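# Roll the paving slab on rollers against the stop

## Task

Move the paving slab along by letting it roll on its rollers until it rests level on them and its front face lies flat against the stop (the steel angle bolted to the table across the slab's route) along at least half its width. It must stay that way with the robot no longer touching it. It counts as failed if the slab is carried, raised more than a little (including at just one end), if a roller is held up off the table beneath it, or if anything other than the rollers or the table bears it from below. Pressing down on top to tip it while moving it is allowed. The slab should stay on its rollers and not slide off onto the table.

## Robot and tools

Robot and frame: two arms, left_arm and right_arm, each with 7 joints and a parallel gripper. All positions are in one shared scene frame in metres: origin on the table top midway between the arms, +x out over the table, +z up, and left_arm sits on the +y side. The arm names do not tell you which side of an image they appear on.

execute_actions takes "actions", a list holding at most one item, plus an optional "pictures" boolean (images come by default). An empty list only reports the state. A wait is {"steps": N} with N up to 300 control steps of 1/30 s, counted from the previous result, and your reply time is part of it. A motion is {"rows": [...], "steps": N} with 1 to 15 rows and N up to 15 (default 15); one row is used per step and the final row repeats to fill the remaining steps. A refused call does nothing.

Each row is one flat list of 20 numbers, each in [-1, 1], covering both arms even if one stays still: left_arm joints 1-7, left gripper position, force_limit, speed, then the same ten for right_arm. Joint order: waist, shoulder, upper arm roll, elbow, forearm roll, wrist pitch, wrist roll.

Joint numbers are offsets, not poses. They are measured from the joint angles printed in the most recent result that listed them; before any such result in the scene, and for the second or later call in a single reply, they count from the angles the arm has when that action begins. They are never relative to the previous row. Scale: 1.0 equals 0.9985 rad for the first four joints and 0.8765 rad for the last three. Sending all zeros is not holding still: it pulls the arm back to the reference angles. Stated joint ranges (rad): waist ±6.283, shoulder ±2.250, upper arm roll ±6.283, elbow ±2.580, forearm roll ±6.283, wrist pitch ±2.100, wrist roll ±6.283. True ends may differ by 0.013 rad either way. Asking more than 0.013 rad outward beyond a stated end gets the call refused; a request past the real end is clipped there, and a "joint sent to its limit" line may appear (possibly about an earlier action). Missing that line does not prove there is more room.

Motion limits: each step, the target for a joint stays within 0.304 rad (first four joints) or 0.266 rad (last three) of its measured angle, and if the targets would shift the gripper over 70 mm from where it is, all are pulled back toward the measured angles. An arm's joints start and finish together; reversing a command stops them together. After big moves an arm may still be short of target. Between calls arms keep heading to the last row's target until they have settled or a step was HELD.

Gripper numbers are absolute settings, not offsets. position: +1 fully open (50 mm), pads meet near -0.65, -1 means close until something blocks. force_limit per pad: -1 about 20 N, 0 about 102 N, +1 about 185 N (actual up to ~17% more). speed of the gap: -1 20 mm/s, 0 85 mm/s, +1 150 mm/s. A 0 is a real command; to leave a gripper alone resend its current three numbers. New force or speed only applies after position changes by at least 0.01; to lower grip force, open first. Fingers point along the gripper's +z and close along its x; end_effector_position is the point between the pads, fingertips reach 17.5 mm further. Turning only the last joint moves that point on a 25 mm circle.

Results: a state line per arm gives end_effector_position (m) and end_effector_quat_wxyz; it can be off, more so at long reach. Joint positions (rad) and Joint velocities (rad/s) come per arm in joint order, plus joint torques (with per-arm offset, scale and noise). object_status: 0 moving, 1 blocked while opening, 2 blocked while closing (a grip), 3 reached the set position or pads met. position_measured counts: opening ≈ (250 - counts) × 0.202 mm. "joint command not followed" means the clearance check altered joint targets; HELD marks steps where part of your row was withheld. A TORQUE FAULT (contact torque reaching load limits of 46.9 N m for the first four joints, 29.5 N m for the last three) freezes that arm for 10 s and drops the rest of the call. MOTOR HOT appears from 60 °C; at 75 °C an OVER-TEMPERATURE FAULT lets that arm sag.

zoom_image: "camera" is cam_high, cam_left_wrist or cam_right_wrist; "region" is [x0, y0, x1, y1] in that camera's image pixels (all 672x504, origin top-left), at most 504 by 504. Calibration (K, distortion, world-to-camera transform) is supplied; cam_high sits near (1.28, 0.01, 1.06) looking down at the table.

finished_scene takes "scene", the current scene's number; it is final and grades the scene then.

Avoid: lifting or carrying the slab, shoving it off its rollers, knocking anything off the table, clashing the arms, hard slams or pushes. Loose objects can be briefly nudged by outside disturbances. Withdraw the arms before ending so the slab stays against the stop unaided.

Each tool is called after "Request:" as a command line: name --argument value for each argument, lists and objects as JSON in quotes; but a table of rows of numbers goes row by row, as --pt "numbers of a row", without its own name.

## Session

Request:
execute_actions --actions '[]'

Scene clock: 0.00 s of 4350.00 s.
left_arm: end_effector_position=(+0.6228, +0.5549, +0.1164) position_measured=3 object_status=3 end_effector_quat_wxyz=(+0.147, -0.264, +0.822, +0.484) | right_arm: end_effector_position=(+0.3826, -0.7170, +0.2363) position_measured=3 object_status=3 end_effector_quat_wxyz=(+0.109, +0.852, +0.512, +0.007)
Joint positions: left_arm=[ 0.857  1.311 -1.226  1.372  0.103  0.94   3.721] | right_arm=[ 0.741  0.47  -0.084  1.411  0.083  1.047  1.856]
Joint velocities: left_arm=[ 0.     0.    -0.     0.    -0.001 -0.001 -0.   ] | right_arm=[-0.     0.     0.001  0.    -0.     0.    -0.   ]
Joint torques (N m, as the joint torque sensors report them, + toward a larger angle): no reading
camera_calibration (this result's frames):
cam_left_wrist: T_world_to_cam=[[-0.814671, -0.290346, -0.502006, 0.728863], [-0.578503, 0.346349, 0.738496, 0.108175], [-0.0405502, 0.892043, -0.450127, -0.250522], [0, 0, 0, 1]] pos_world=[0.646205, 0.397633, 0.173239]
cam_right_wrist: T_world_to_cam=[[0.466688, 0.880184, -0.0864779, 0.467121], [0.878219, -0.449634, 0.162975, -0.654425], [0.104564, -0.152005, -0.982833, 0.244383], [0, 0, 0, 1]] pos_world=[0.331175, -0.668257, 0.387238]

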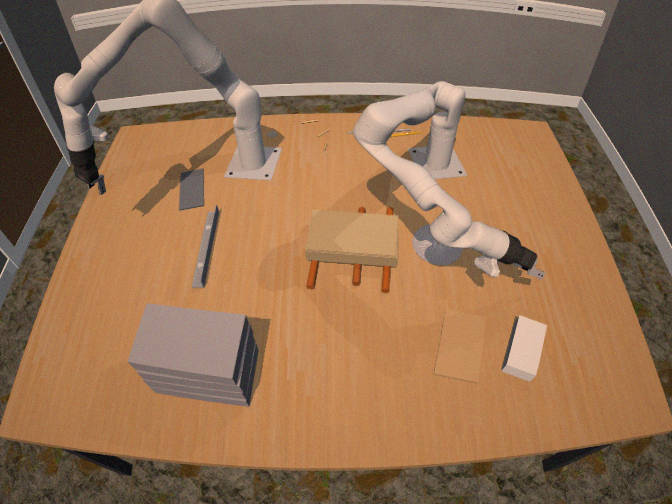

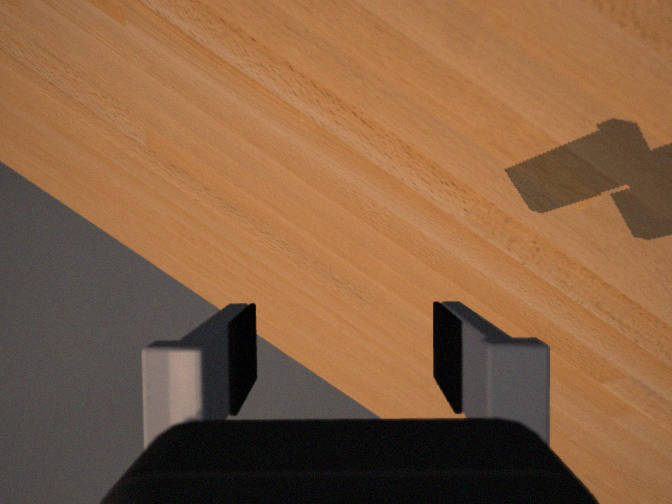

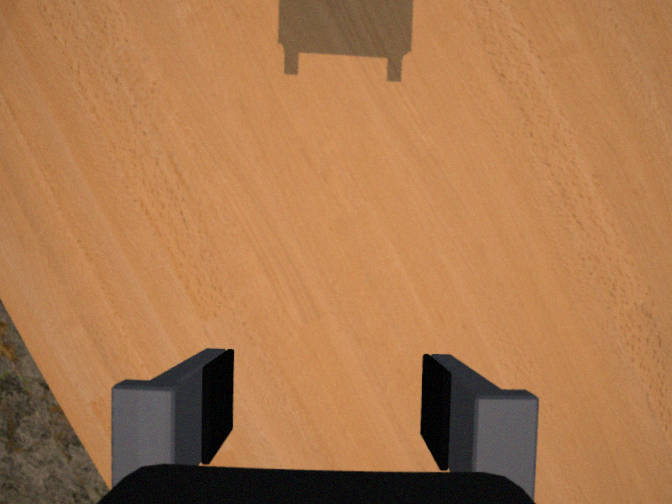

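Request:
zoom_image --camera "cam_high" --region '[170, 180, 470, 310]'

Region (170, 180, 470, 310) of cam_high's 672x504 image, scaled by 1.680, with more detail than that image has; it fills the top 218 rows of this view, and the rest is white.

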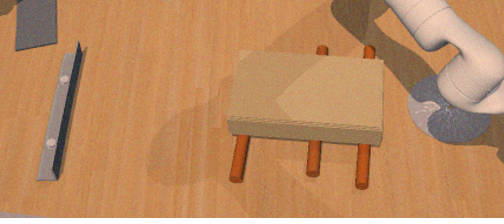

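Request:
zoom_image --camera "cam_high" --region '[290, 190, 430, 300]'

Request:
zoom_image --camera "cam_high" --region '[170, 190, 310, 300]'

Region (290, 190, 430, 300) of cam_high's 672x504 image, scaled by 3.600, with more detail than that image has; it fills the top 396 rows of this view, and the rest is white.

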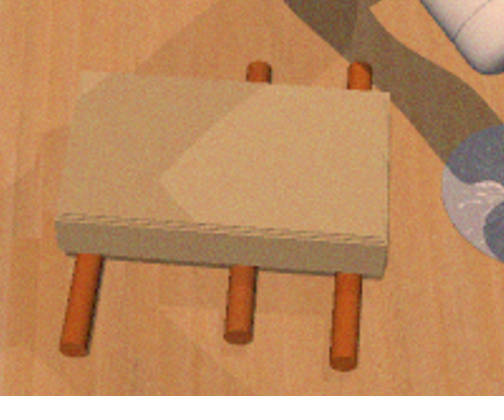

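Region (170, 190, 310, 300) of cam_high's 672x504 image, scaled by 3.600, with more detail than that image has; it fills the top 396 rows of this view, and the rest is white.

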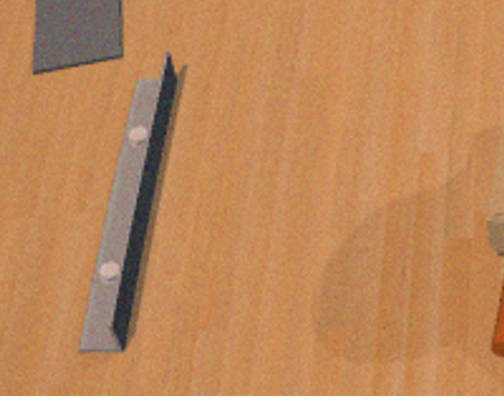

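Request:
zoom_image --camera "cam_high" --region '[390, 190, 570, 310]'

Region (390, 190, 570, 310) of cam_high's 672x504 image, scaled by 2.800, with more detail than that image has.

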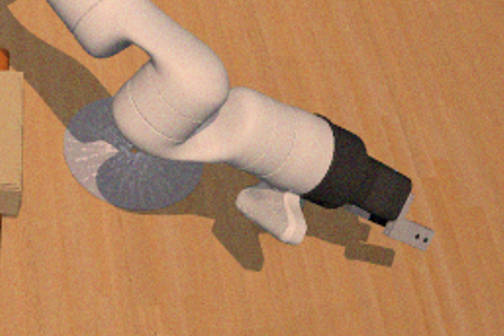

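Request:
execute_actions --actions '[{"rows":[[0,-0.3,0,0.1,0,0,0.3,0.2,0,0,0,0,0,0,0,0,0,1,0,0],[0,-0.6,0,0.2,0,0,0.6,0.2,0,0,0,0,0,0,0,0,0,1,0,0],[0,-0.6,0,0.2,0,0,0.6,0.2,0,0,0,0,0,0,0,0,0,1,0,0],[0,-0.78,0,0.307,0,0,1,0.2,0,0,0,0,0,0,0,0,0,1,0,0],[0,-0.78,0,0.307,0,0,1,0.2,0,0,0,0,0,0,0,0,0,1,0,0],[0,-0.78,0,0.307,0,0,1,0.2,0,0,0,0,0,0,0,0,0,1,0,0],[0,-0.78,0,0.307,0,0,1,0.2,0,0,0,0,0,0,0,0,0,1,0,0],[-0.117,-0.781,1,0.307,-0.117,-0.01,1,0.2,0,0,0,0,0,0,0,0,0,1,0,0]],"steps":15}]' --pictures false

Request:
execute_actions --actions '[{"steps":25}]'

Scene clock: 30.03 s of 4350.00 s.
left_arm: end_effector_position=(+0.5400, +0.5543, +0.1612) position_measured=123 object_status=0 end_effector_quat_wxyz=(+0.156, -0.519, +0.778, +0.317) | right_arm: end_effector_position=(+0.3826, -0.7170, +0.2363) position_measured=3 object_status=3 end_effector_quat_wxyz=(+0.109, +0.852, +0.512, +0.007)
Joint positions: left_arm=[ 0.802  0.897 -1.093  1.609  0.059  0.937  4.071] | right_arm=[ 0.741  0.47  -0.084  1.411  0.083  1.047  1.856]
Joint velocities: left_arm=[-0.383 -1.272  1.159  0.425 -0.348 -0.026  1.105] | right_arm=[-0.001  0.     0.     0.     0.    -0.     0.   ]
Joint torques (N m, as the joint torque sensors report them, + toward a larger angle): left_arm=[  3.36 -18.19  -6.45  -7.06  -1.39  -0.68   0.24] | right_arm=[ -0.09 -20.57  -0.34  -9.84   0.14  -0.88   0.11]
Steps of this call (steps 1 to 90: nothing new was sent; then 26.53 s passed at rest; steps 91 to 105: all 15 steps of this action). Readings (joint positions | what the end effector reports):
91: left_arm=[0.857 1.309 -1.225 1.373 0.103 0.940 3.722] | right_arm=[0.741 0.470 -0.084 1.411 0.083 1.047 1.856] | left_arm position_measured=13 object_status=0 | right_arm position_measured=3 object_status=3
92: left_arm=[0.857 1.303 -1.224 1.375 0.104 0.940 3.726] | right_arm=[0.741 0.470 -0.084 1.411 0.083 1.047 1.856] | left_arm position_measured=27 object_status=0 | right_arm position_measured=3 object_status=3
94: left_arm=[0.857 1.273 -1.223 1.387 0.104 0.940 3.749] | right_arm=[0.741 0.470 -0.084 1.411 0.083 1.047 1.856] | left_arm position_measured=55 object_status=0 | right_arm position_measured=3 object_status=3
98: left_arm=[0.859 1.155 -1.224 1.465 0.104 0.939 3.849] | right_arm=[0.741 0.470 -0.084 1.411 0.083 1.047 1.856] | left_arm position_measured=112 object_status=0 | right_arm position_measured=3 object_status=3
105: the state above

Scene clock: 30.87 s of 4350.00 s.
left_arm: end_effector_position=(+0.5187, +0.2221, +0.1330) position_measured=123 object_status=3 end_effector_quat_wxyz=(+0.061, -0.529, +0.845, +0.044) | right_arm: end_effector_position=(+0.3826, -0.7170, +0.2363) position_measured=3 object_status=3 end_effector_quat_wxyz=(+0.109, +0.852, +0.512, +0.007)
Joint positions: left_arm=[ 0.741  0.542 -0.296  1.677  0.002  0.931  4.577] | right_arm=[ 0.741  0.47  -0.084  1.411  0.083  1.047  1.856]
Joint velocities: left_arm=[-0.002 -0.109  0.795  0.014 -0.003  0.002  0.232] | right_arm=[-0.001  0.     0.    -0.     0.    -0.     0.   ]
Joint torques (N m, as the joint torque sensors report them, + toward a larger angle): left_arm=[ -0.97 -19.26  -2.37  -7.74  -0.62  -0.21   0.52] | right_arm=[ -0.13 -20.68  -0.43 -10.1    0.32  -0.78  -0.01]
Steps of this call (steps 1 to 25: the robot went on to your last target). Readings (joint positions | what the end effector reports):
1: left_arm=[0.790 0.856 -1.053 1.622 0.048 0.936 4.108] | right_arm=[0.741 0.470 -0.084 1.411 0.083 1.047 1.856] | left_arm position_measured=123 object_status=3 | right_arm position_measured=3 object_status=3
2: left_arm=[0.781 0.817 -1.012 1.633 0.039 0.935 4.143] | right_arm=[0.741 0.470 -0.084 1.411 0.083 1.047 1.856] | left_arm position_measured=123 object_status=3 | right_arm position_measured=3 object_status=3
4: left_arm=[0.769 0.749 -0.938 1.648 0.027 0.934 4.207] | right_arm=[0.741 0.470 -0.084 1.411 0.083 1.047 1.856] | left_arm position_measured=123 object_status=3 | right_arm position_measured=3 object_status=3
8: left_arm=[0.756 0.661 -0.808 1.662 0.014 0.933 4.323] | right_arm=[0.741 0.470 -0.084 1.411 0.083 1.047 1.856] | left_arm position_measured=123 object_status=3 | right_arm position_measured=3 object_status=3
25: the state above
camera_calibration (this result's frames):
cam_left_wrist: T_world_to_cam=[[-0.428196, -0.890762, -0.152286, 0.442136], [-0.903612, 0.4242, 0.0594994, 0.392643], [0.0115998, 0.163084, -0.986544, 0.255811], [0, 0, 0, 1]] pos_world=[0.54115, 0.18556, 0.296338]
cam_right_wrist: T_world_to_cam=[[0.466688, 0.880184, -0.0864785, 0.467121], [0.878219, -0.449634, 0.162977, -0.654427], [0.104566, -0.152006, -0.982833, 0.244381], [0, 0, 0, 1]] pos_world=[0.331176, -0.668258, 0.387238]

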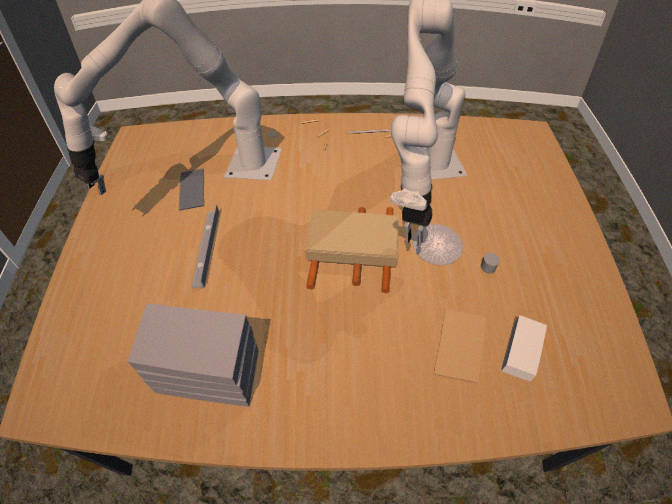

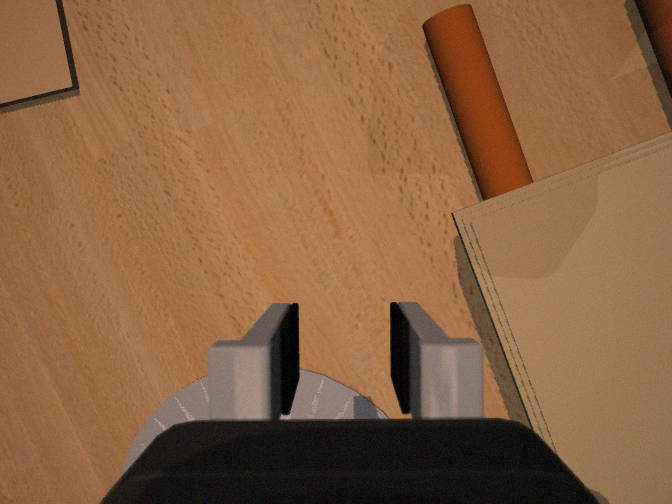

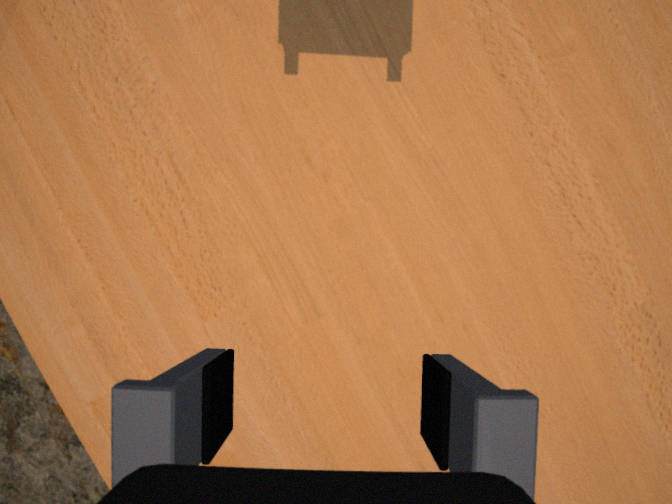

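Request:
execute_actions --actions '[{"rows":[[-0.001,-0.011,0.296,0.002,0,0,0.7,0.2,0,0,0,0,0,0,0,0,0,1,0,0]],"steps":15}]' --pictures false

Request:
execute_actions --actions '[{"steps":8}]'

Scene clock: 32.87 s of 4350.00 s.
left_arm: end_effector_position=(+0.4618, +0.1082, +0.1291) position_measured=123 object_status=3 end_effector_quat_wxyz=(+0.003, -0.629, +0.778, +0.001) | right_arm: end_effector_position=(+0.3826, -0.7170, +0.2363) position_measured=3 object_status=3 end_effector_quat_wxyz=(+0.109, +0.852, +0.512, +0.007)
Joint positions: left_arm=[ 0.741  0.531 -0.017  1.679  0.002  0.931  5.058] | right_arm=[ 0.741  0.47  -0.084  1.411  0.083  1.047  1.856]
Joint velocities: left_arm=[-0.005 -0.     0.161  0.    -0.003 -0.     1.216] | right_arm=[-0.    -0.     0.001  0.     0.     0.     0.   ]
Joint torques (N m, as the joint torque sensors report them, + toward a larger angle): left_arm=[ -0.17 -19.31   0.35  -7.96  -0.11  -0.34   0.15] | right_arm=[ -0.11 -20.5   -0.16 -10.     0.2   -0.81   0.1 ]
Steps of this call (steps 1 to 30: the robot went on to your last target; steps 31 to 45: nothing new was sent; steps 46 to 60: all 15 steps of this action). Readings (joint positions | what the end effector reports):
46: left_arm=[0.740 0.531 -0.226 1.679 0.001 0.932 4.598] | right_arm=[0.741 0.470 -0.084 1.411 0.083 1.047 1.856] | left_arm position_measured=123 object_status=3 | right_arm position_measured=3 object_status=3
47: left_arm=[0.739 0.531 -0.222 1.679 0.000 0.932 4.604] | right_arm=[0.741 0.470 -0.084 1.411 0.083 1.047 1.856] | left_arm position_measured=123 object_status=3 | right_arm position_measured=3 object_status=3
49: left_arm=[0.738 0.531 -0.198 1.679 -0.000 0.931 4.635] | right_arm=[0.741 0.470 -0.084 1.411 0.083 1.047 1.856] | left_arm position_measured=123 object_status=3 | right_arm position_measured=3 object_status=3
53: left_arm=[0.739 0.531 -0.098 1.679 0.002 0.931 4.774] | right_arm=[0.741 0.470 -0.084 1.411 0.083 1.047 1.856] | left_arm position_measured=123 object_status=3 | right_arm position_measured=3 object_status=3
60: the state above

Scene clock: 33.13 s of 4350.00 s.
left_arm: end_effector_position=(+0.4578, +0.1045, +0.1292) position_measured=123 object_status=3 end_effector_quat_wxyz=(-0.001, -0.673, +0.739, -0.000) | right_arm: end_effector_position=(+0.3826, -0.7170, +0.2363) position_measured=3 object_status=3 end_effector_quat_wxyz=(+0.109, +0.852, +0.512, +0.007)
Joint positions: left_arm=[ 0.741  0.531 -0.     1.679  0.002  0.931  5.191] | right_arm=[ 0.741  0.47  -0.084  1.411  0.083  1.047  1.856]
Joint velocities: left_arm=[-0.004  0.    -0.005 -0.    -0.002  0.003  0.001] | right_arm=[ 0. -0.  0.  0.  0.  0. -0.]
Joint torques (N m, as the joint torque sensors report them, + toward a larger angle): left_arm=[  0.29 -18.92   0.82  -7.86  -0.34  -0.35   0.15] | right_arm=[  0.02 -20.31  -0.29 -10.17   0.18  -0.69   0.09]
Steps of this call (steps 1 to 8: the robot went on to your last target). Readings (joint positions | what the end effector reports):
1: left_arm=[0.741 0.531 -0.012 1.679 0.002 0.931 5.099] | right_arm=[0.741 0.470 -0.084 1.411 0.083 1.047 1.856] | left_arm position_measured=123 object_status=3 | right_arm position_measured=3 object_status=3
2: left_arm=[0.741 0.531 -0.007 1.679 0.002 0.931 5.136] | right_arm=[0.741 0.470 -0.084 1.411 0.083 1.047 1.856] | left_arm position_measured=123 object_status=3 | right_arm position_measured=3 object_status=3
4: left_arm=[0.741 0.531 -0.001 1.679 0.002 0.931 5.182] | right_arm=[0.741 0.470 -0.084 1.411 0.083 1.047 1.856] | left_arm position_measured=123 object_status=3 | right_arm position_measured=3 object_status=3
8: the state above
camera_calibration (this result's frames):
cam_left_wrist: T_world_to_cam=[[-0.0875886, -0.996155, -0.00208954, 0.146381], [-0.994824, 0.0873627, 0.0519014, 0.46562], [-0.0515193, 0.0066247, -0.99865, 0.318671], [0, 0, 0, 1]] pos_world=[0.492448, 0.103029, 0.29438]
cam_right_wrist: T_world_to_cam=[[0.466688, 0.880184, -0.0864792, 0.467122], [0.878219, -0.449633, 0.162979, -0.654428], [0.104567, -0.152008, -0.982832, 0.244378], [0, 0, 0, 1]] pos_world=[0.331177, -0.668259, 0.387237]

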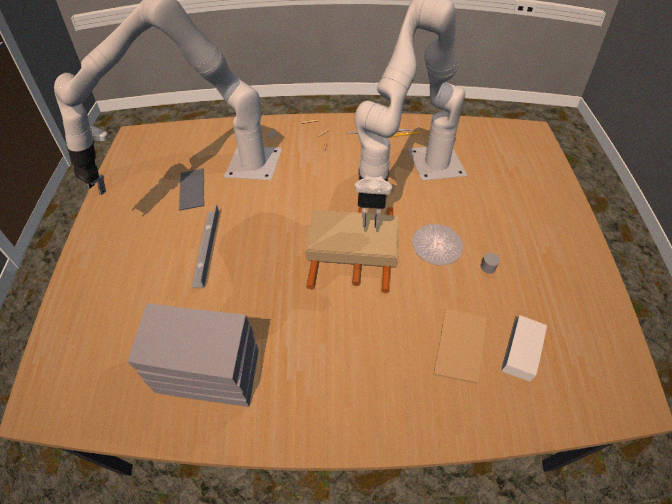

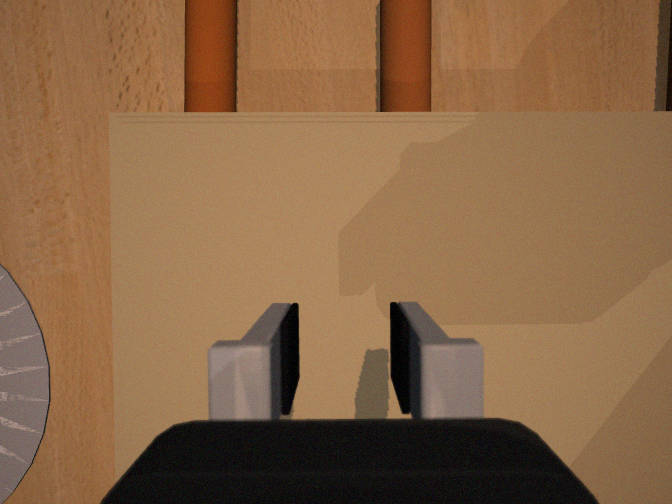

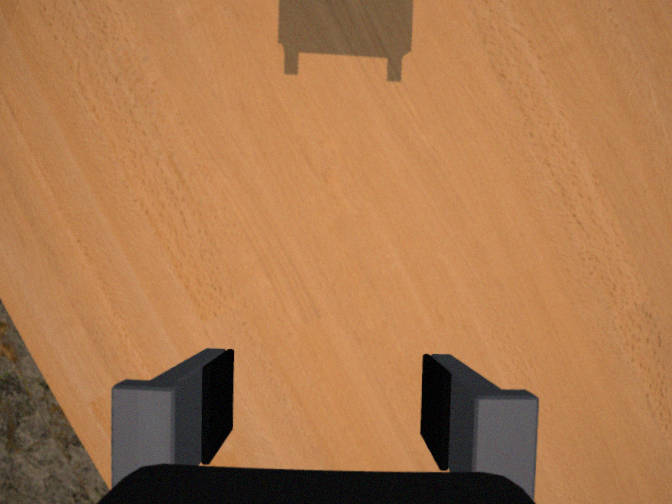

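Request:
execute_actions --actions '[{"rows":[[0,0.027,0,0.02,0,-0.053,0,0.2,0,0,0,0,0,0,0,0,0,1,0,0],[0,0.054,0,0.04,0,-0.107,0,0.2,0,0,0,0,0,0,0,0,0,1,0,0],[0,0.065,0,0.048,0,-0.128,0,0.2,0,0,0,0,0,0,0,0,0,1,0,0],[0,0.065,0,0.048,0,-0.128,0,0.2,0,0,0,0,0,0,0,0,0,1,0,0],[0,0.065,0,0.048,0,-0.128,0,0.2,0,0,0,0,0,0,0,0,0,1,0,0],[0,0.073,0,0.054,0,-0.144,0,0.2,0,0,0,0,0,0,0,0,0,1,0,0],[0,0.081,0,0.06,0,-0.16,0,0.2,0,0,0,0,0,0,0,0,0,1,0,0],[0,0.081,0,0.06,0,-0.16,0,0.2,0,0,0,0,0,0,0,0,0,1,0,0],[0,0.081,0,0.06,0,-0.16,0,0.2,0,0,0,0,0,0,0,0,0,1,0,0],[0,0.081,0,0.06,0,-0.16,0,0.2,0,0,0,0,0,0,0,0,0,1,0,0],[0.018,0.091,0,0.04,0,-0.148,0.021,0.2,0,0,0,0,0,0,0,0,0,1,0,0],[0.036,0.1,0,0.02,0,-0.136,0.042,0.2,0,0,0,0,0,0,0,0,0,1,0,0],[0.053,0.11,0,-0.001,0,-0.124,0.062,0.2,0,0,0,0,0,0,0,0,0,1,0,0],[0.071,0.119,0,-0.021,0,-0.112,0.083,0.2,0,0,0,0,0,0,0,0,0,1,0,0],[0.089,0.129,0,-0.041,0,-0.1,0.104,0.2,0,0,0,0,0,0,0,0,0,1,0,0]],"steps":15}]' --pictures false

Request:
execute_actions --actions '[{"steps":12}]'

Scene clock: 40.93 s of 4350.00 s.
left_arm: end_effector_position=(+0.4567, +0.0818, +0.0841) position_measured=123 object_status=3 end_effector_quat_wxyz=(+0.001, -0.673, +0.739, -0.002) | right_arm: end_effector_position=(+0.3826, -0.7170, +0.2363) position_measured=3 object_status=3 end_effector_quat_wxyz=(+0.109, +0.852, +0.512, +0.007)
Joint positions: left_arm=[ 0.786  0.621 -0.003  1.691 -0.     0.826  5.234] | right_arm=[ 0.741  0.47  -0.084  1.411  0.083  1.047  1.856]
Joint velocities: left_arm=[ 0.431  0.245  0.023 -0.506  0.02   0.233  0.463] | right_arm=[-0.  0. -0.  0.  0. -0.  0.]
Joint torques (N m, as the joint torque sensors report them, + toward a larger angle): left_arm=[ 2.52 -7.95  1.82 -8.34  0.47 -4.69 -0.25] | right_arm=[ -0.16 -20.86  -0.08 -10.03   0.03  -0.74   0.24]
Steps of this call (steps 1 to 30: the robot went on to your last target; steps 31 to 90: nothing new was sent; then 4.30 s passed at rest; steps 91 to 105: all 15 steps of this action). Readings (joint positions | what the end effector reports):
91: left_arm=[0.740 0.532 -0.000 1.680 0.002 0.930 5.191] | right_arm=[0.741 0.470 -0.084 1.411 0.083 1.047 1.856] | left_arm position_measured=123 object_status=3 | right_arm position_measured=3 object_status=3
92: left_arm=[0.741 0.538 -0.000 1.683 0.002 0.921 5.191] | right_arm=[0.741 0.470 -0.084 1.411 0.083 1.047 1.856] | left_arm position_measured=123 object_status=3 | right_arm position_measured=3 object_status=3
94: left_arm=[0.741 0.565 -0.000 1.702 0.002 0.876 5.191] | right_arm=[0.741 0.470 -0.084 1.411 0.083 1.047 1.856] | left_arm position_measured=123 object_status=3 | right_arm position_measured=3 object_status=3
98: left_arm=[0.741 0.601 0.000 1.733 0.002 0.807 5.191] | right_arm=[0.741 0.470 -0.084 1.411 0.083 1.047 1.856] | left_arm position_measured=123 object_status=3 | right_arm position_measured=3 object_status=3
105: the state above

Scene clock: 41.33 s of 4350.00 s.
left_arm: end_effector_position=(+0.4566, +0.0509, +0.0845) position_measured=123 object_status=3 end_effector_quat_wxyz=(-0.000, -0.673, +0.739, -0.008) | right_arm: end_effector_position=(+0.3826, -0.7170, +0.2363) position_measured=3 object_status=3 end_effector_quat_wxyz=(+0.109, +0.852, +0.512, +0.007)
Joint positions: left_arm=[0.831 0.648 0.002 1.633 0.002 0.844 5.282] | right_arm=[ 0.741  0.47  -0.084  1.411  0.083  1.047  1.856]
Joint velocities: left_arm=[-0.006 -0.004 -0.022  0.009 -0.014  0.02   0.001] | right_arm=[ 0. -0. -0. -0. -0.  0.  0.]
Joint torques (N m, as the joint torque sensors report them, + toward a larger angle): left_arm=[ -0.71 -11.71  -0.05  -3.5   -0.05  -0.45   0.3 ] | right_arm=[ -0.33 -20.46  -0.19  -9.97   0.08  -0.82   0.1 ]
Steps of this call (steps 1 to 12: the robot went on to your last target). Readings (joint positions | what the end effector reports):
1: left_arm=[0.801 0.629 -0.002 1.674 0.001 0.834 5.250] | right_arm=[0.741 0.470 -0.084 1.411 0.083 1.047 1.856] | left_arm position_measured=123 object_status=3 | right_arm position_measured=3 object_status=3
2: left_arm=[0.813 0.636 0.000 1.659 0.003 0.839 5.264] | right_arm=[0.741 0.470 -0.084 1.411 0.083 1.047 1.856] | left_arm position_measured=123 object_status=3 | right_arm position_measured=3 object_status=3
4: left_arm=[0.826 0.645 0.005 1.640 0.005 0.842 5.279] | right_arm=[0.741 0.470 -0.084 1.411 0.083 1.047 1.856] | left_arm position_measured=123 object_status=3 | right_arm position_measured=3 object_status=3
8: left_arm=[0.830 0.648 0.004 1.633 0.004 0.842 5.282] | right_arm=[0.741 0.470 -0.084 1.411 0.083 1.047 1.856] | left_arm position_measured=123 object_status=3 | right_arm position_measured=3 object_status=3
12: the state above
camera_calibration (this result's frames):
cam_left_wrist: T_world_to_cam=[[-0.0877267, -0.996115, 0.00770704, 0.0919839], [-0.995353, 0.0879627, 0.0391826, 0.472686], [-0.0397083, -0.00423386, -0.999202, 0.269532], [0, 0, 0, 1]] pos_world=[0.489261, 0.051189, 0.250087]
cam_right_wrist: T_world_to_cam=[[0.466688, 0.880184, -0.0864797, 0.467123], [0.878218, -0.449633, 0.162981, -0.65443], [0.104569, -0.152009, -0.982832, 0.244376], [0, 0, 0, 1]] pos_world=[0.331178, -0.668259, 0.387237]

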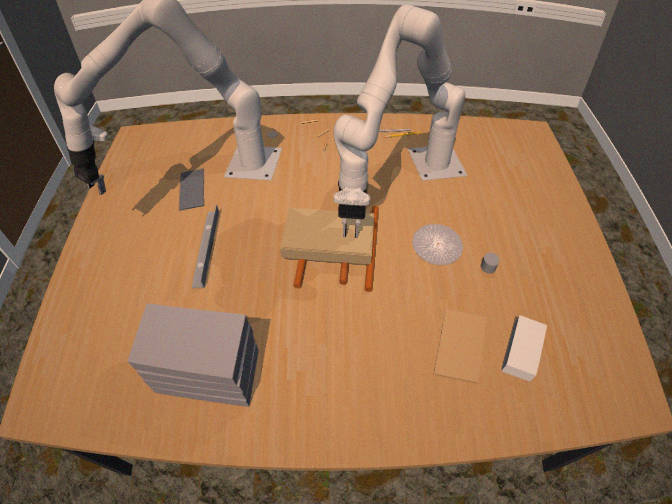

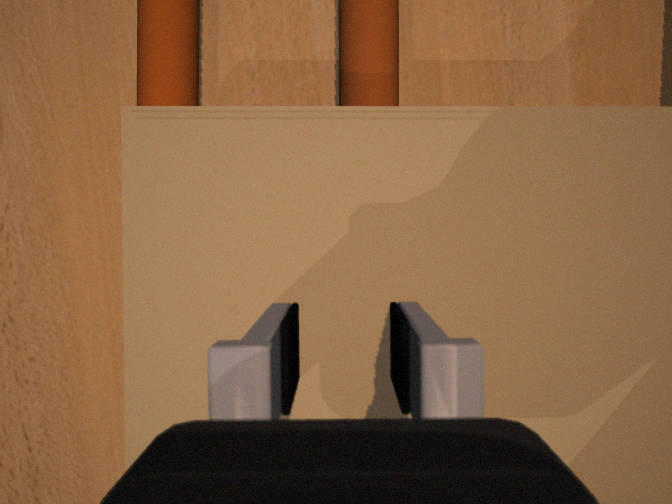

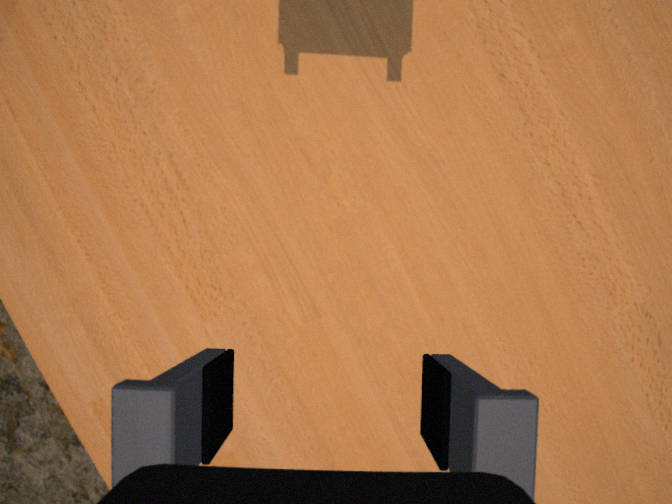

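Request:
execute_actions --actions '[{"rows":[[0.007,0.017,0,-0.006,0,0.006,0.008,0.2,0,0,0,0,0,0,0,0,0,1,0,0],[0.014,0.023,0,-0.018,0,0.013,0.017,0.2,0,0,0,0,0,0,0,0,0,1,0,0],[0.022,0.028,0,-0.03,0,0.02,0.025,0.2,0,0,0,0,0,0,0,0,0,1,0,0],[0.029,0.034,0,-0.041,0,0.027,0.033,0.2,0,0,0,0,0,0,0,0,0,1,0,0],[0.036,0.039,0,-0.053,0,0.034,0.042,0.2,0,0,0,0,0,0,0,0,0,1,0,0],[0.044,0.045,0,-0.064,0,0.041,0.05,0.2,0,0,0,0,0,0,0,0,0,1,0,0],[0.051,0.05,0,-0.076,0,0.048,0.058,0.2,0,0,0,0,0,0,0,0,0,1,0,0],[0.058,0.056,0,-0.087,0,0.055,0.067,0.2,0,0,0,0,0,0,0,0,0,1,0,0],[0.065,0.061,0,-0.099,0,0.062,0.075,0.2,0,0,0,0,0,0,0,0,0,1,0,0],[0.073,0.067,0,-0.11,0,0.069,0.083,0.2,0,0,0,0,0,0,0,0,0,1,0,0],[0.08,0.072,0,-0.122,0,0.076,0.092,0.2,0,0,0,0,0,0,0,0,0,1,0,0],[0.087,0.078,0,-0.133,0,0.082,0.1,0.2,0,0,0,0,0,0,0,0,0,1,0,0],[0.094,0.083,0,-0.145,0,0.089,0.108,0.2,0,0,0,0,0,0,0,0,0,1,0,0],[0.102,0.089,0,-0.156,0,0.096,0.117,0.2,0,0,0,0,0,0,0,0,0,1,0,0],[0.109,0.094,0,-0.168,0,0.103,0.125,0.2,0,0,0,0,0,0,0,0,0,1,0,0]],"steps":15}]' --pictures false

Request:
execute_actions --actions '[{"steps":12}]'

Request:
zoom_image --camera "cam_high" --region '[190, 180, 400, 310]'

Scene clock: 46.67 s of 4350.00 s.
left_arm: end_effector_position=(+0.4509, -0.0081, +0.0845) position_measured=123 object_status=3 end_effector_quat_wxyz=(-0.001, -0.673, +0.740, -0.007) | right_arm: end_effector_position=(+0.3826, -0.7170, +0.2363) position_measured=3 object_status=3 end_effector_quat_wxyz=(+0.109, +0.852, +0.512, +0.007)
Joint positions: left_arm=[0.924 0.718 0.002 1.489 0.002 0.921 5.374] | right_arm=[ 0.741  0.47  -0.084  1.411  0.083  1.047  1.856]
Joint velocities: left_arm=[ 0.215  0.162 -0.009 -0.347 -0.007  0.173  0.218] | right_arm=[-0. -0. -0.  0. -0.  0.  0.]
Joint torques (N m, as the joint torque sensors report them, + toward a larger angle): left_arm=[ -0.26 -12.99   0.08  -4.48   0.05  -1.2    0.12] | right_arm=[ -0.27 -20.76  -0.27 -10.14   0.05  -0.79  -0.02]
Steps of this call (steps 1 to 30: the robot went on to your last target; steps 31 to 90: nothing new was sent; then 1.83 s passed at rest; steps 91 to 105: all 15 steps of this action). Readings (joint positions | what the end effector reports):
91: left_arm=[0.831 0.649 0.000 1.633 0.002 0.845 5.282] | right_arm=[0.741 0.470 -0.084 1.411 0.083 1.047 1.856] | left_arm position_measured=123 object_status=3 | right_arm position_measured=3 object_status=3
92: left_arm=[0.835 0.651 -0.001 1.628 0.000 0.850 5.285] | right_arm=[0.741 0.470 -0.084 1.411 0.083 1.047 1.856] | left_arm position_measured=123 object_status=3 | right_arm position_measured=3 object_status=3
94: left_arm=[0.846 0.659 -0.001 1.612 0.000 0.860 5.296] | right_arm=[0.741 0.470 -0.084 1.411 0.083 1.047 1.856] | left_arm position_measured=123 object_status=3 | right_arm position_measured=3 object_status=3
98: left_arm=[0.874 0.679 0.002 1.569 0.003 0.880 5.323] | right_arm=[0.741 0.470 -0.084 1.411 0.083 1.047 1.856] | left_arm position_measured=123 object_status=3 | right_arm position_measured=3 object_status=3
105: the state above

Scene clock: 47.07 s of 4350.00 s.
left_arm: end_effector_position=(+0.4496, -0.0190, +0.0845) position_measured=123 object_status=3 end_effector_quat_wxyz=(-0.001, -0.673, +0.739, -0.007) | right_arm: end_effector_position=(+0.3826, -0.7170, +0.2363) position_measured=3 object_status=3 end_effector_quat_wxyz=(+0.109, +0.852, +0.512, +0.007)
Joint positions: left_arm=[0.941 0.731 0.002 1.461 0.002 0.935 5.391] | right_arm=[ 0.741  0.47  -0.084  1.411  0.083  1.047  1.856]
Joint velocities: left_arm=[ 0.     0.     0.001 -0.001  0.001 -0.001  0.   ] | right_arm=[ 0. -0. -0. -0.  0. -0.  0.]
Joint torques (N m, as the joint torque sensors report them, + toward a larger angle): left_arm=[ -0.11 -13.82   0.17  -4.52   0.07  -0.54   0.35] | right_arm=[  0.19 -20.55  -0.11 -10.15   0.12  -0.79   0.09]
Steps of this call (steps 1 to 12: the robot went on to your last target). Readings (joint positions | what the end effector reports):
1: left_arm=[0.931 0.723 0.002 1.477 0.002 0.927 5.381] | right_arm=[0.741 0.470 -0.084 1.411 0.083 1.047 1.856] | left_arm position_measured=123 object_status=3 | right_arm position_measured=3 object_status=3
2: left_arm=[0.935 0.727 0.003 1.469 0.003 0.930 5.387] | right_arm=[0.741 0.470 -0.084 1.411 0.083 1.047 1.856] | left_arm position_measured=123 object_status=3 | right_arm position_measured=3 object_status=3
4: left_arm=[0.939 0.730 0.005 1.462 0.004 0.931 5.391] | right_arm=[0.741 0.470 -0.084 1.411 0.083 1.047 1.856] | left_arm position_measured=123 object_status=3 | right_arm position_measured=3 object_status=3
8: left_arm=[0.941 0.731 0.003 1.461 0.003 0.934 5.391] | right_arm=[0.741 0.470 -0.084 1.411 0.083 1.047 1.856] | left_arm position_measured=123 object_status=3 | right_arm position_measured=3 object_status=3
12: the state above
camera_calibration (this result's frames):
cam_left_wrist: T_world_to_cam=[[-0.0880365, -0.996081, 0.00849514, 0.0218337], [-0.995207, 0.0883174, 0.0419878, 0.471628], [-0.0425735, -0.00475796, -0.999082, 0.270299], [0, 0, 0, 1]] pos_world=[0.482798, -0.0186187, 0.250062]
cam_right_wrist: T_world_to_cam=[[0.466688, 0.880184, -0.0864806, 0.467123], [0.878218, -0.449633, 0.162983, -0.654431], [0.10457, -0.152011, -0.982831, 0.244374], [0, 0, 0, 1]] pos_world=[0.331178, -0.66826, 0.387237]

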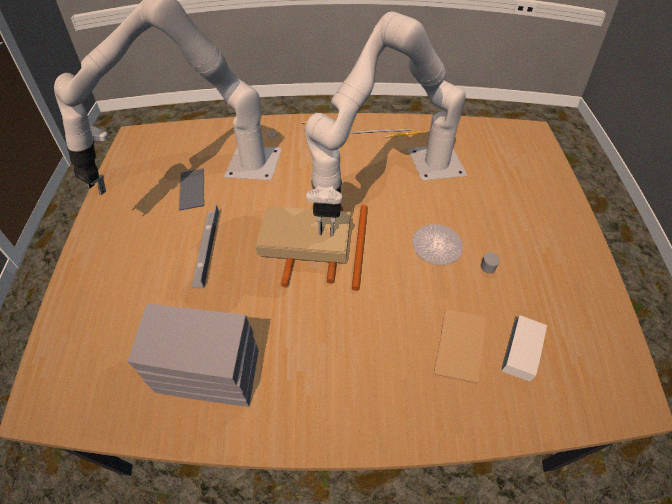

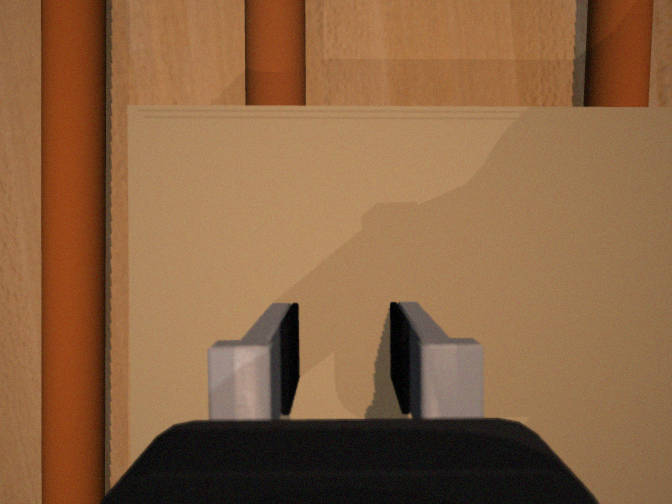

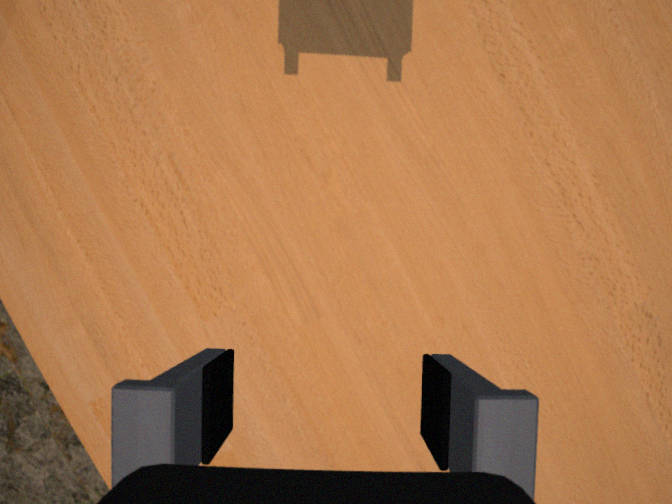

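Region (190, 180, 400, 310) of cam_high's 672x504 image, scaled by 2.400, with more detail than that image has; it fills the top 312 rows of this view, and the rest is white.

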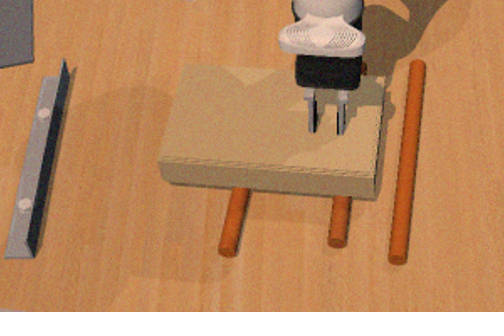

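Request:
execute_actions --actions '[{"rows":[[0,-0.131,0,-0.061,0,0.234,0,0.2,0,0,-0.3,0,0.084,0,-0.095,0,0.3,0.6,0,1],[0,-0.131,0,-0.061,0,0.234,0,0.2,0,0,-0.6,0,0.084,0,-0.095,0,0.6,0.6,0,1],[0,-0.131,0,-0.061,0,0.234,0,0.2,0,0,-0.6,0,0.084,0,-0.095,0,0.6,0.6,0,1],[0,-0.131,0,-0.061,0,0.234,0,0.2,0,0,-1,0,0.084,0,-0.095,0,1,0.6,0,1],[0,-0.131,0,-0.061,0,0.234,0,0.2,0,0,-1,0,0.084,0,-0.095,0,1,0.6,0,1],[-1,-0.131,0,-0.061,0,0.234,0,0.2,0,0,-1,0,0.084,0,-0.095,0,1,0.6,0,1]],"steps":15}]' --pictures false

Request:
execute_actions --actions '[{"steps":8}]' --pictures false

Scene clock: 57.67 s of 4350.00 s.
left_arm: end_effector_position=(+0.5040, +0.0693, +0.1636) position_measured=123 object_status=3 end_effector_quat_wxyz=(+0.002, +0.739, -0.674, +0.004) | right_arm: end_effector_position=(+0.4991, -0.5957, +0.2364) position_measured=63 object_status=3 end_effector_quat_wxyz=(+0.105, +0.674, +0.731, +0.020)
Joint positions: left_arm=[0.753 0.608 0.003 1.409 0.003 1.118 5.391] | right_arm=[ 0.392  0.47  -0.021  1.411  0.022  1.047  2.156]
Joint velocities: left_arm=[-0.806 -0.019  0.003 -0.03   0.002  0.071  0.   ] | right_arm=[-0.852  0.001  0.072 -0.001 -0.075 -0.001  0.749]
Joint torques (N m, as the joint torque sensors report them, + toward a larger angle): left_arm=[ -0.12 -21.86   0.16  -8.55  -0.35  -0.21   0.01] | right_arm=[  0.17 -20.45  -0.53  -9.68  -0.15  -0.91   0.49]
From where the robot then was, a joint's target lay farther than a number of 1.0 reaches, so one or more steps of this call were cut to that.
Steps of this call (steps 1 to 30: the robot went on to your last target; steps 31 to 110: nothing new was sent; then 6.43 s passed at rest; steps 111 to 125: all 15 steps of this action). Readings (joint positions | what the end effector reports):
111: left_arm=[0.941 0.730 0.002 1.461 0.002 0.936 5.391] | right_arm=[0.740 0.470 -0.083 1.411 0.083 1.047 1.857] | left_arm position_measured=123 object_status=3 | right_arm position_measured=21 object_status=0
112: left_arm=[0.941 0.726 0.002 1.460 0.002 0.942 5.391] | right_arm=[0.733 0.470 -0.080 1.411 0.083 1.047 1.861] | left_arm position_measured=123 object_status=3 | right_arm position_measured=46 object_status=0
114: left_arm=[0.940 0.702 0.002 1.451 0.002 0.980 5.391] | right_arm=[0.703 0.470 -0.071 1.411 0.076 1.047 1.884] | left_arm position_measured=123 object_status=3 | right_arm position_measured=63 object_status=0
118: left_arm=[0.924 0.623 0.005 1.416 0.004 1.097 5.391] | right_arm=[0.592 0.470 -0.047 1.411 0.049 1.047 1.979] | left_arm position_measured=123 object_status=3 | right_arm position_measured=63 object_status=0
125: the state above

Scene clock: 57.93 s of 4350.00 s.
left_arm: end_effector_position=(+0.5596, +0.1737, +0.1673) position_measured=123 object_status=3 end_effector_quat_wxyz=(+0.001, +0.808, -0.590, +0.002) | right_arm: end_effector_position=(+0.5564, -0.4944, +0.2370) position_measured=63 object_status=3 end_effector_quat_wxyz=(+0.104, +0.512, +0.852, +0.024)
Joint positions: left_arm=[0.536 0.604 0.003 1.403 0.003 1.13  5.391] | right_arm=[ 0.166  0.47  -0.008  1.41   0.009  1.047  2.354]
Joint velocities: left_arm=[-0.815 -0.01  -0.002 -0.013 -0.001  0.029  0.001] | right_arm=[-0.837  0.001  0.028 -0.    -0.03  -0.     0.734]
Joint torques (N m, as the joint torque sensors report them, + toward a larger angle): left_arm=[ -0.26 -21.84   0.26  -9.17  -0.12   0.11   0.23] | right_arm=[  0.22 -21.13   0.08  -9.87   0.19  -0.64   0.08]
Steps of this call (steps 1 to 8: the robot went on to your last target). Readings (joint positions | what the end effector reports):
1: left_arm=[0.726 0.607 0.004 1.408 0.003 1.120 5.391] | right_arm=[0.363 0.470 -0.019 1.410 0.020 1.047 2.181] | left_arm position_measured=123 object_status=3 | right_arm position_measured=63 object_status=3
2: left_arm=[0.699 0.607 0.004 1.407 0.003 1.122 5.391] | right_arm=[0.335 0.470 -0.017 1.410 0.018 1.047 2.206] | left_arm position_measured=123 object_status=3 | right_arm position_measured=63 object_status=3
4: left_arm=[0.645 0.606 0.003 1.406 0.003 1.126 5.391] | right_arm=[0.278 0.470 -0.013 1.410 0.014 1.047 2.255] | left_arm position_measured=123 object_status=3 | right_arm position_measured=63 object_status=3
8: the state above

Request:
execute_actions --actions '[]'

Scene clock: 63.53 s of 4350.00 s.
left_arm: end_effector_position=(+0.5875, +0.4913, +0.1702) position_measured=123 object_status=3 end_effector_quat_wxyz=(+0.001, +0.945, -0.327, +0.001) | right_arm: end_effector_position=(+0.6023, -0.2745, +0.2387) position_measured=63 object_status=3 end_effector_quat_wxyz=(+0.103, +0.143, +0.984, +0.028)
Joint positions: left_arm=[-0.058  0.6    0.002  1.4    0.002  1.14   5.391] | right_arm=[-0.257  0.47   0.     1.411 -0.     1.047  2.733]
Joint velocities: left_arm=[ 0.    -0.     0.001  0.     0.     0.    -0.   ] | right_arm=[ 0.001  0.    -0.     0.    -0.     0.001  0.   ]
Joint torques (N m, as the joint torque sensors report them, + toward a larger angle): left_arm=[  0.01 -21.41   0.47  -9.08  -0.02  -0.05   0.12] | right_arm=[  0.04 -20.36   0.07  -9.83  -0.21  -0.87  -0.01]
Steps of this call (steps 1 to 45: the robot went on to your last target; steps 46 to 110: nothing new was sent; then 1.93 s passed at rest). Readings (joint positions | what the end effector reports):
1: left_arm=[0.509 0.604 0.003 1.403 0.003 1.131 5.391] | right_arm=[0.138 0.470 -0.008 1.410 0.008 1.047 2.378] | left_arm position_measured=123 object_status=3 | right_arm position_measured=63 object_status=3
2: left_arm=[0.482 0.603 0.003 1.403 0.003 1.132 5.391] | right_arm=[0.111 0.470 -0.007 1.410 0.007 1.047 2.403] | left_arm position_measured=123 object_status=3 | right_arm position_measured=63 object_status=3
4: left_arm=[0.427 0.603 0.003 1.402 0.003 1.134 5.391] | right_arm=[0.055 0.470 -0.005 1.410 0.006 1.047 2.452] | left_arm position_measured=123 object_status=3 | right_arm position_measured=63 object_status=3
8: left_arm=[0.318 0.602 0.003 1.401 0.002 1.136 5.391] | right_arm=[-0.056 0.470 -0.003 1.410 0.004 1.047 2.550] | left_arm position_measured=123 object_status=3 | right_arm position_measured=63 object_status=3
110: the state above
All arms were judged still, so your last target was given up. Only a new action makes them travel on or press farther. Fingers that are still opening or closing keep moving.
camera_calibration (this result's frames):
cam_left_wrist: T_world_to_cam=[[0.789396, -0.613884, 0.0000262128, -0.160212], [-0.613044, -0.788313, 0.0523464, 0.764592], [-0.032114, -0.0413381, -0.998629, 0.375993], [0, 0, 0, 1]] pos_world=[0.607274, 0.519928, 0.335458]
cam_right_wrist: T_world_to_cam=[[-0.943092, 0.27927, -0.180517, 0.681916], [0.274126, 0.960212, 0.0533604, 0.128203], [0.188237, 0.000839292, -0.982123, 0.282344], [0, 0, 0, 1]] pos_world=[0.554818, -0.313777, 0.393553]

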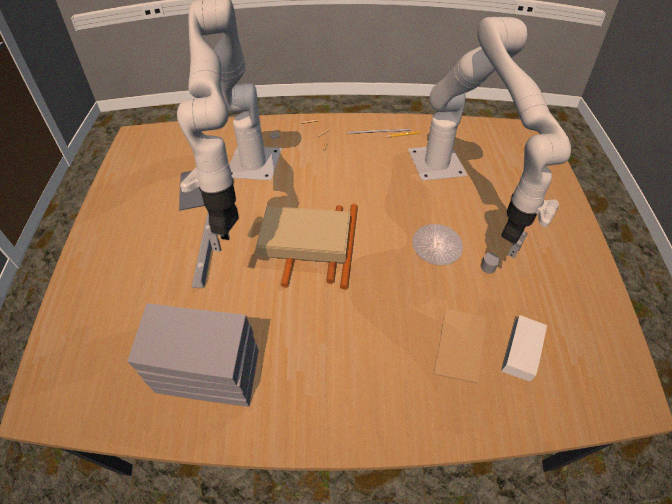

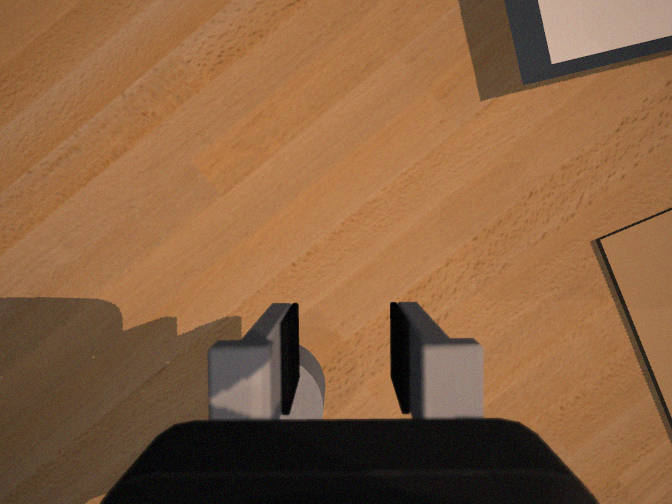

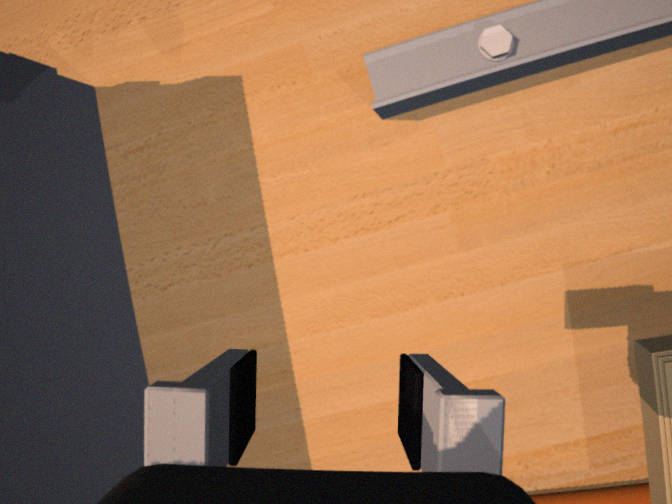

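Request:
execute_actions --actions '[{"rows":[[0,0,0,0,0,0,0,0.2,0,0,-0.568,0.36,0,-0.315,0,0.193,1,0.6,0,1]],"steps":15}]' --pictures false

Request:
execute_actions --actions '[{"steps":12}]' --pictures false

Scene clock: 66.97 s of 4350.00 s.
left_arm: end_effector_position=(+0.5875, +0.4913, +0.1702) position_measured=123 object_status=3 end_effector_quat_wxyz=(+0.001, +0.945, -0.327, +0.001) | right_arm: end_effector_position=(+0.6103, -0.0972, +0.1710) position_measured=63 object_status=3 end_effector_quat_wxyz=(+0.036, -0.135, +0.990, +0.010)
Joint positions: left_arm=[-0.058  0.6    0.002  1.4    0.002  1.14   5.391] | right_arm=[-0.559  0.707  0.002  1.2    0.001  1.16   2.992]
Joint velocities: left_arm=[ 0.    -0.     0.     0.001 -0.    -0.001  0.   ] | right_arm=[-0.742  0.345 -0.003 -0.3   -0.001  0.161  0.663]
Joint torques (N m, as the joint torque sensors report them, + toward a larger angle): left_arm=[ -0.27 -21.64   0.36  -8.87   0.01  -0.17   0.03] | right_arm=[ -0.6  -24.88   0.24  -9.54  -0.28  -0.33   0.05]
Steps of this call (steps 1 to 88: nothing new was sent; steps 89 to 103: all 15 steps of this action). Readings (joint positions | what the end effector reports):
89: left_arm=[-0.058 0.600 0.002 1.400 0.002 1.140 5.391] | right_arm=[-0.259 0.471 0.001 1.410 0.000 1.048 2.733] | left_arm position_measured=123 object_status=3 | right_arm position_measured=63 object_status=3
90: left_arm=[-0.058 0.600 0.002 1.400 0.002 1.140 5.391] | right_arm=[-0.265 0.478 0.002 1.404 0.001 1.051 2.738] | left_arm position_measured=123 object_status=3 | right_arm position_measured=63 object_status=3
92: left_arm=[-0.058 0.600 0.002 1.400 0.002 1.140 5.391] | right_arm=[-0.295 0.508 0.004 1.376 0.002 1.066 2.761] | left_arm position_measured=123 object_status=3 | right_arm position_measured=63 object_status=3
96: left_arm=[-0.058 0.600 0.002 1.400 0.002 1.140 5.391] | right_arm=[-0.389 0.599 0.002 1.294 0.001 1.109 2.842] | left_arm position_measured=123 object_status=3 | right_arm position_measured=63 object_status=3
103: the state above

Scene clock: 67.37 s of 4350.00 s.
left_arm: end_effector_position=(+0.5875, +0.4913, +0.1702) position_measured=123 object_status=3 end_effector_quat_wxyz=(+0.001, +0.945, -0.327, +0.001) | right_arm: end_effector_position=(+0.5643, +0.0407, +0.1347) position_measured=63 object_status=3 end_effector_quat_wxyz=(+0.005, -0.446, +0.895, +0.002)
Joint positions: left_arm=[-0.058  0.6    0.002  1.4    0.002  1.14   5.391] | right_arm=[-0.791  0.813 -0.002  1.109 -0.001  1.209  3.412]
Joint velocities: left_arm=[-0.    -0.    -0.     0.    -0.001  0.003 -0.   ] | right_arm=[-0.232  0.107  0.012 -0.09   0.006  0.05   1.215]
Joint torques (N m, as the joint torque sensors report them, + toward a larger angle): left_arm=[  0.29 -21.24   0.52  -8.85  -0.09  -0.05   0.09] | right_arm=[  2.47 -26.37   1.29  -9.51  -0.14  -0.14   0.08]
Steps of this call (steps 1 to 12: the robot went on to your last target). Readings (joint positions | what the end effector reports):
1: left_arm=[-0.058 0.600 0.002 1.400 0.002 1.140 5.391] | right_arm=[-0.584 0.718 0.002 1.190 0.000 1.165 3.015] | left_arm position_measured=123 object_status=3 | right_arm position_measured=63 object_status=3
2: left_arm=[-0.058 0.600 0.002 1.400 0.002 1.140 5.391] | right_arm=[-0.609 0.729 0.002 1.180 0.000 1.171 3.039] | left_arm position_measured=123 object_status=3 | right_arm position_measured=63 object_status=3
4: left_arm=[-0.058 0.600 0.002 1.400 0.002 1.140 5.391] | right_arm=[-0.658 0.752 0.001 1.161 0.000 1.181 3.097] | left_arm position_measured=123 object_status=3 | right_arm position_measured=63 object_status=3
8: left_arm=[-0.058 0.600 0.002 1.400 0.002 1.140 5.391] | right_arm=[-0.745 0.792 -0.001 1.127 -0.001 1.199 3.250] | left_arm position_measured=123 object_status=3 | right_arm position_measured=63 object_status=3
12: the state above


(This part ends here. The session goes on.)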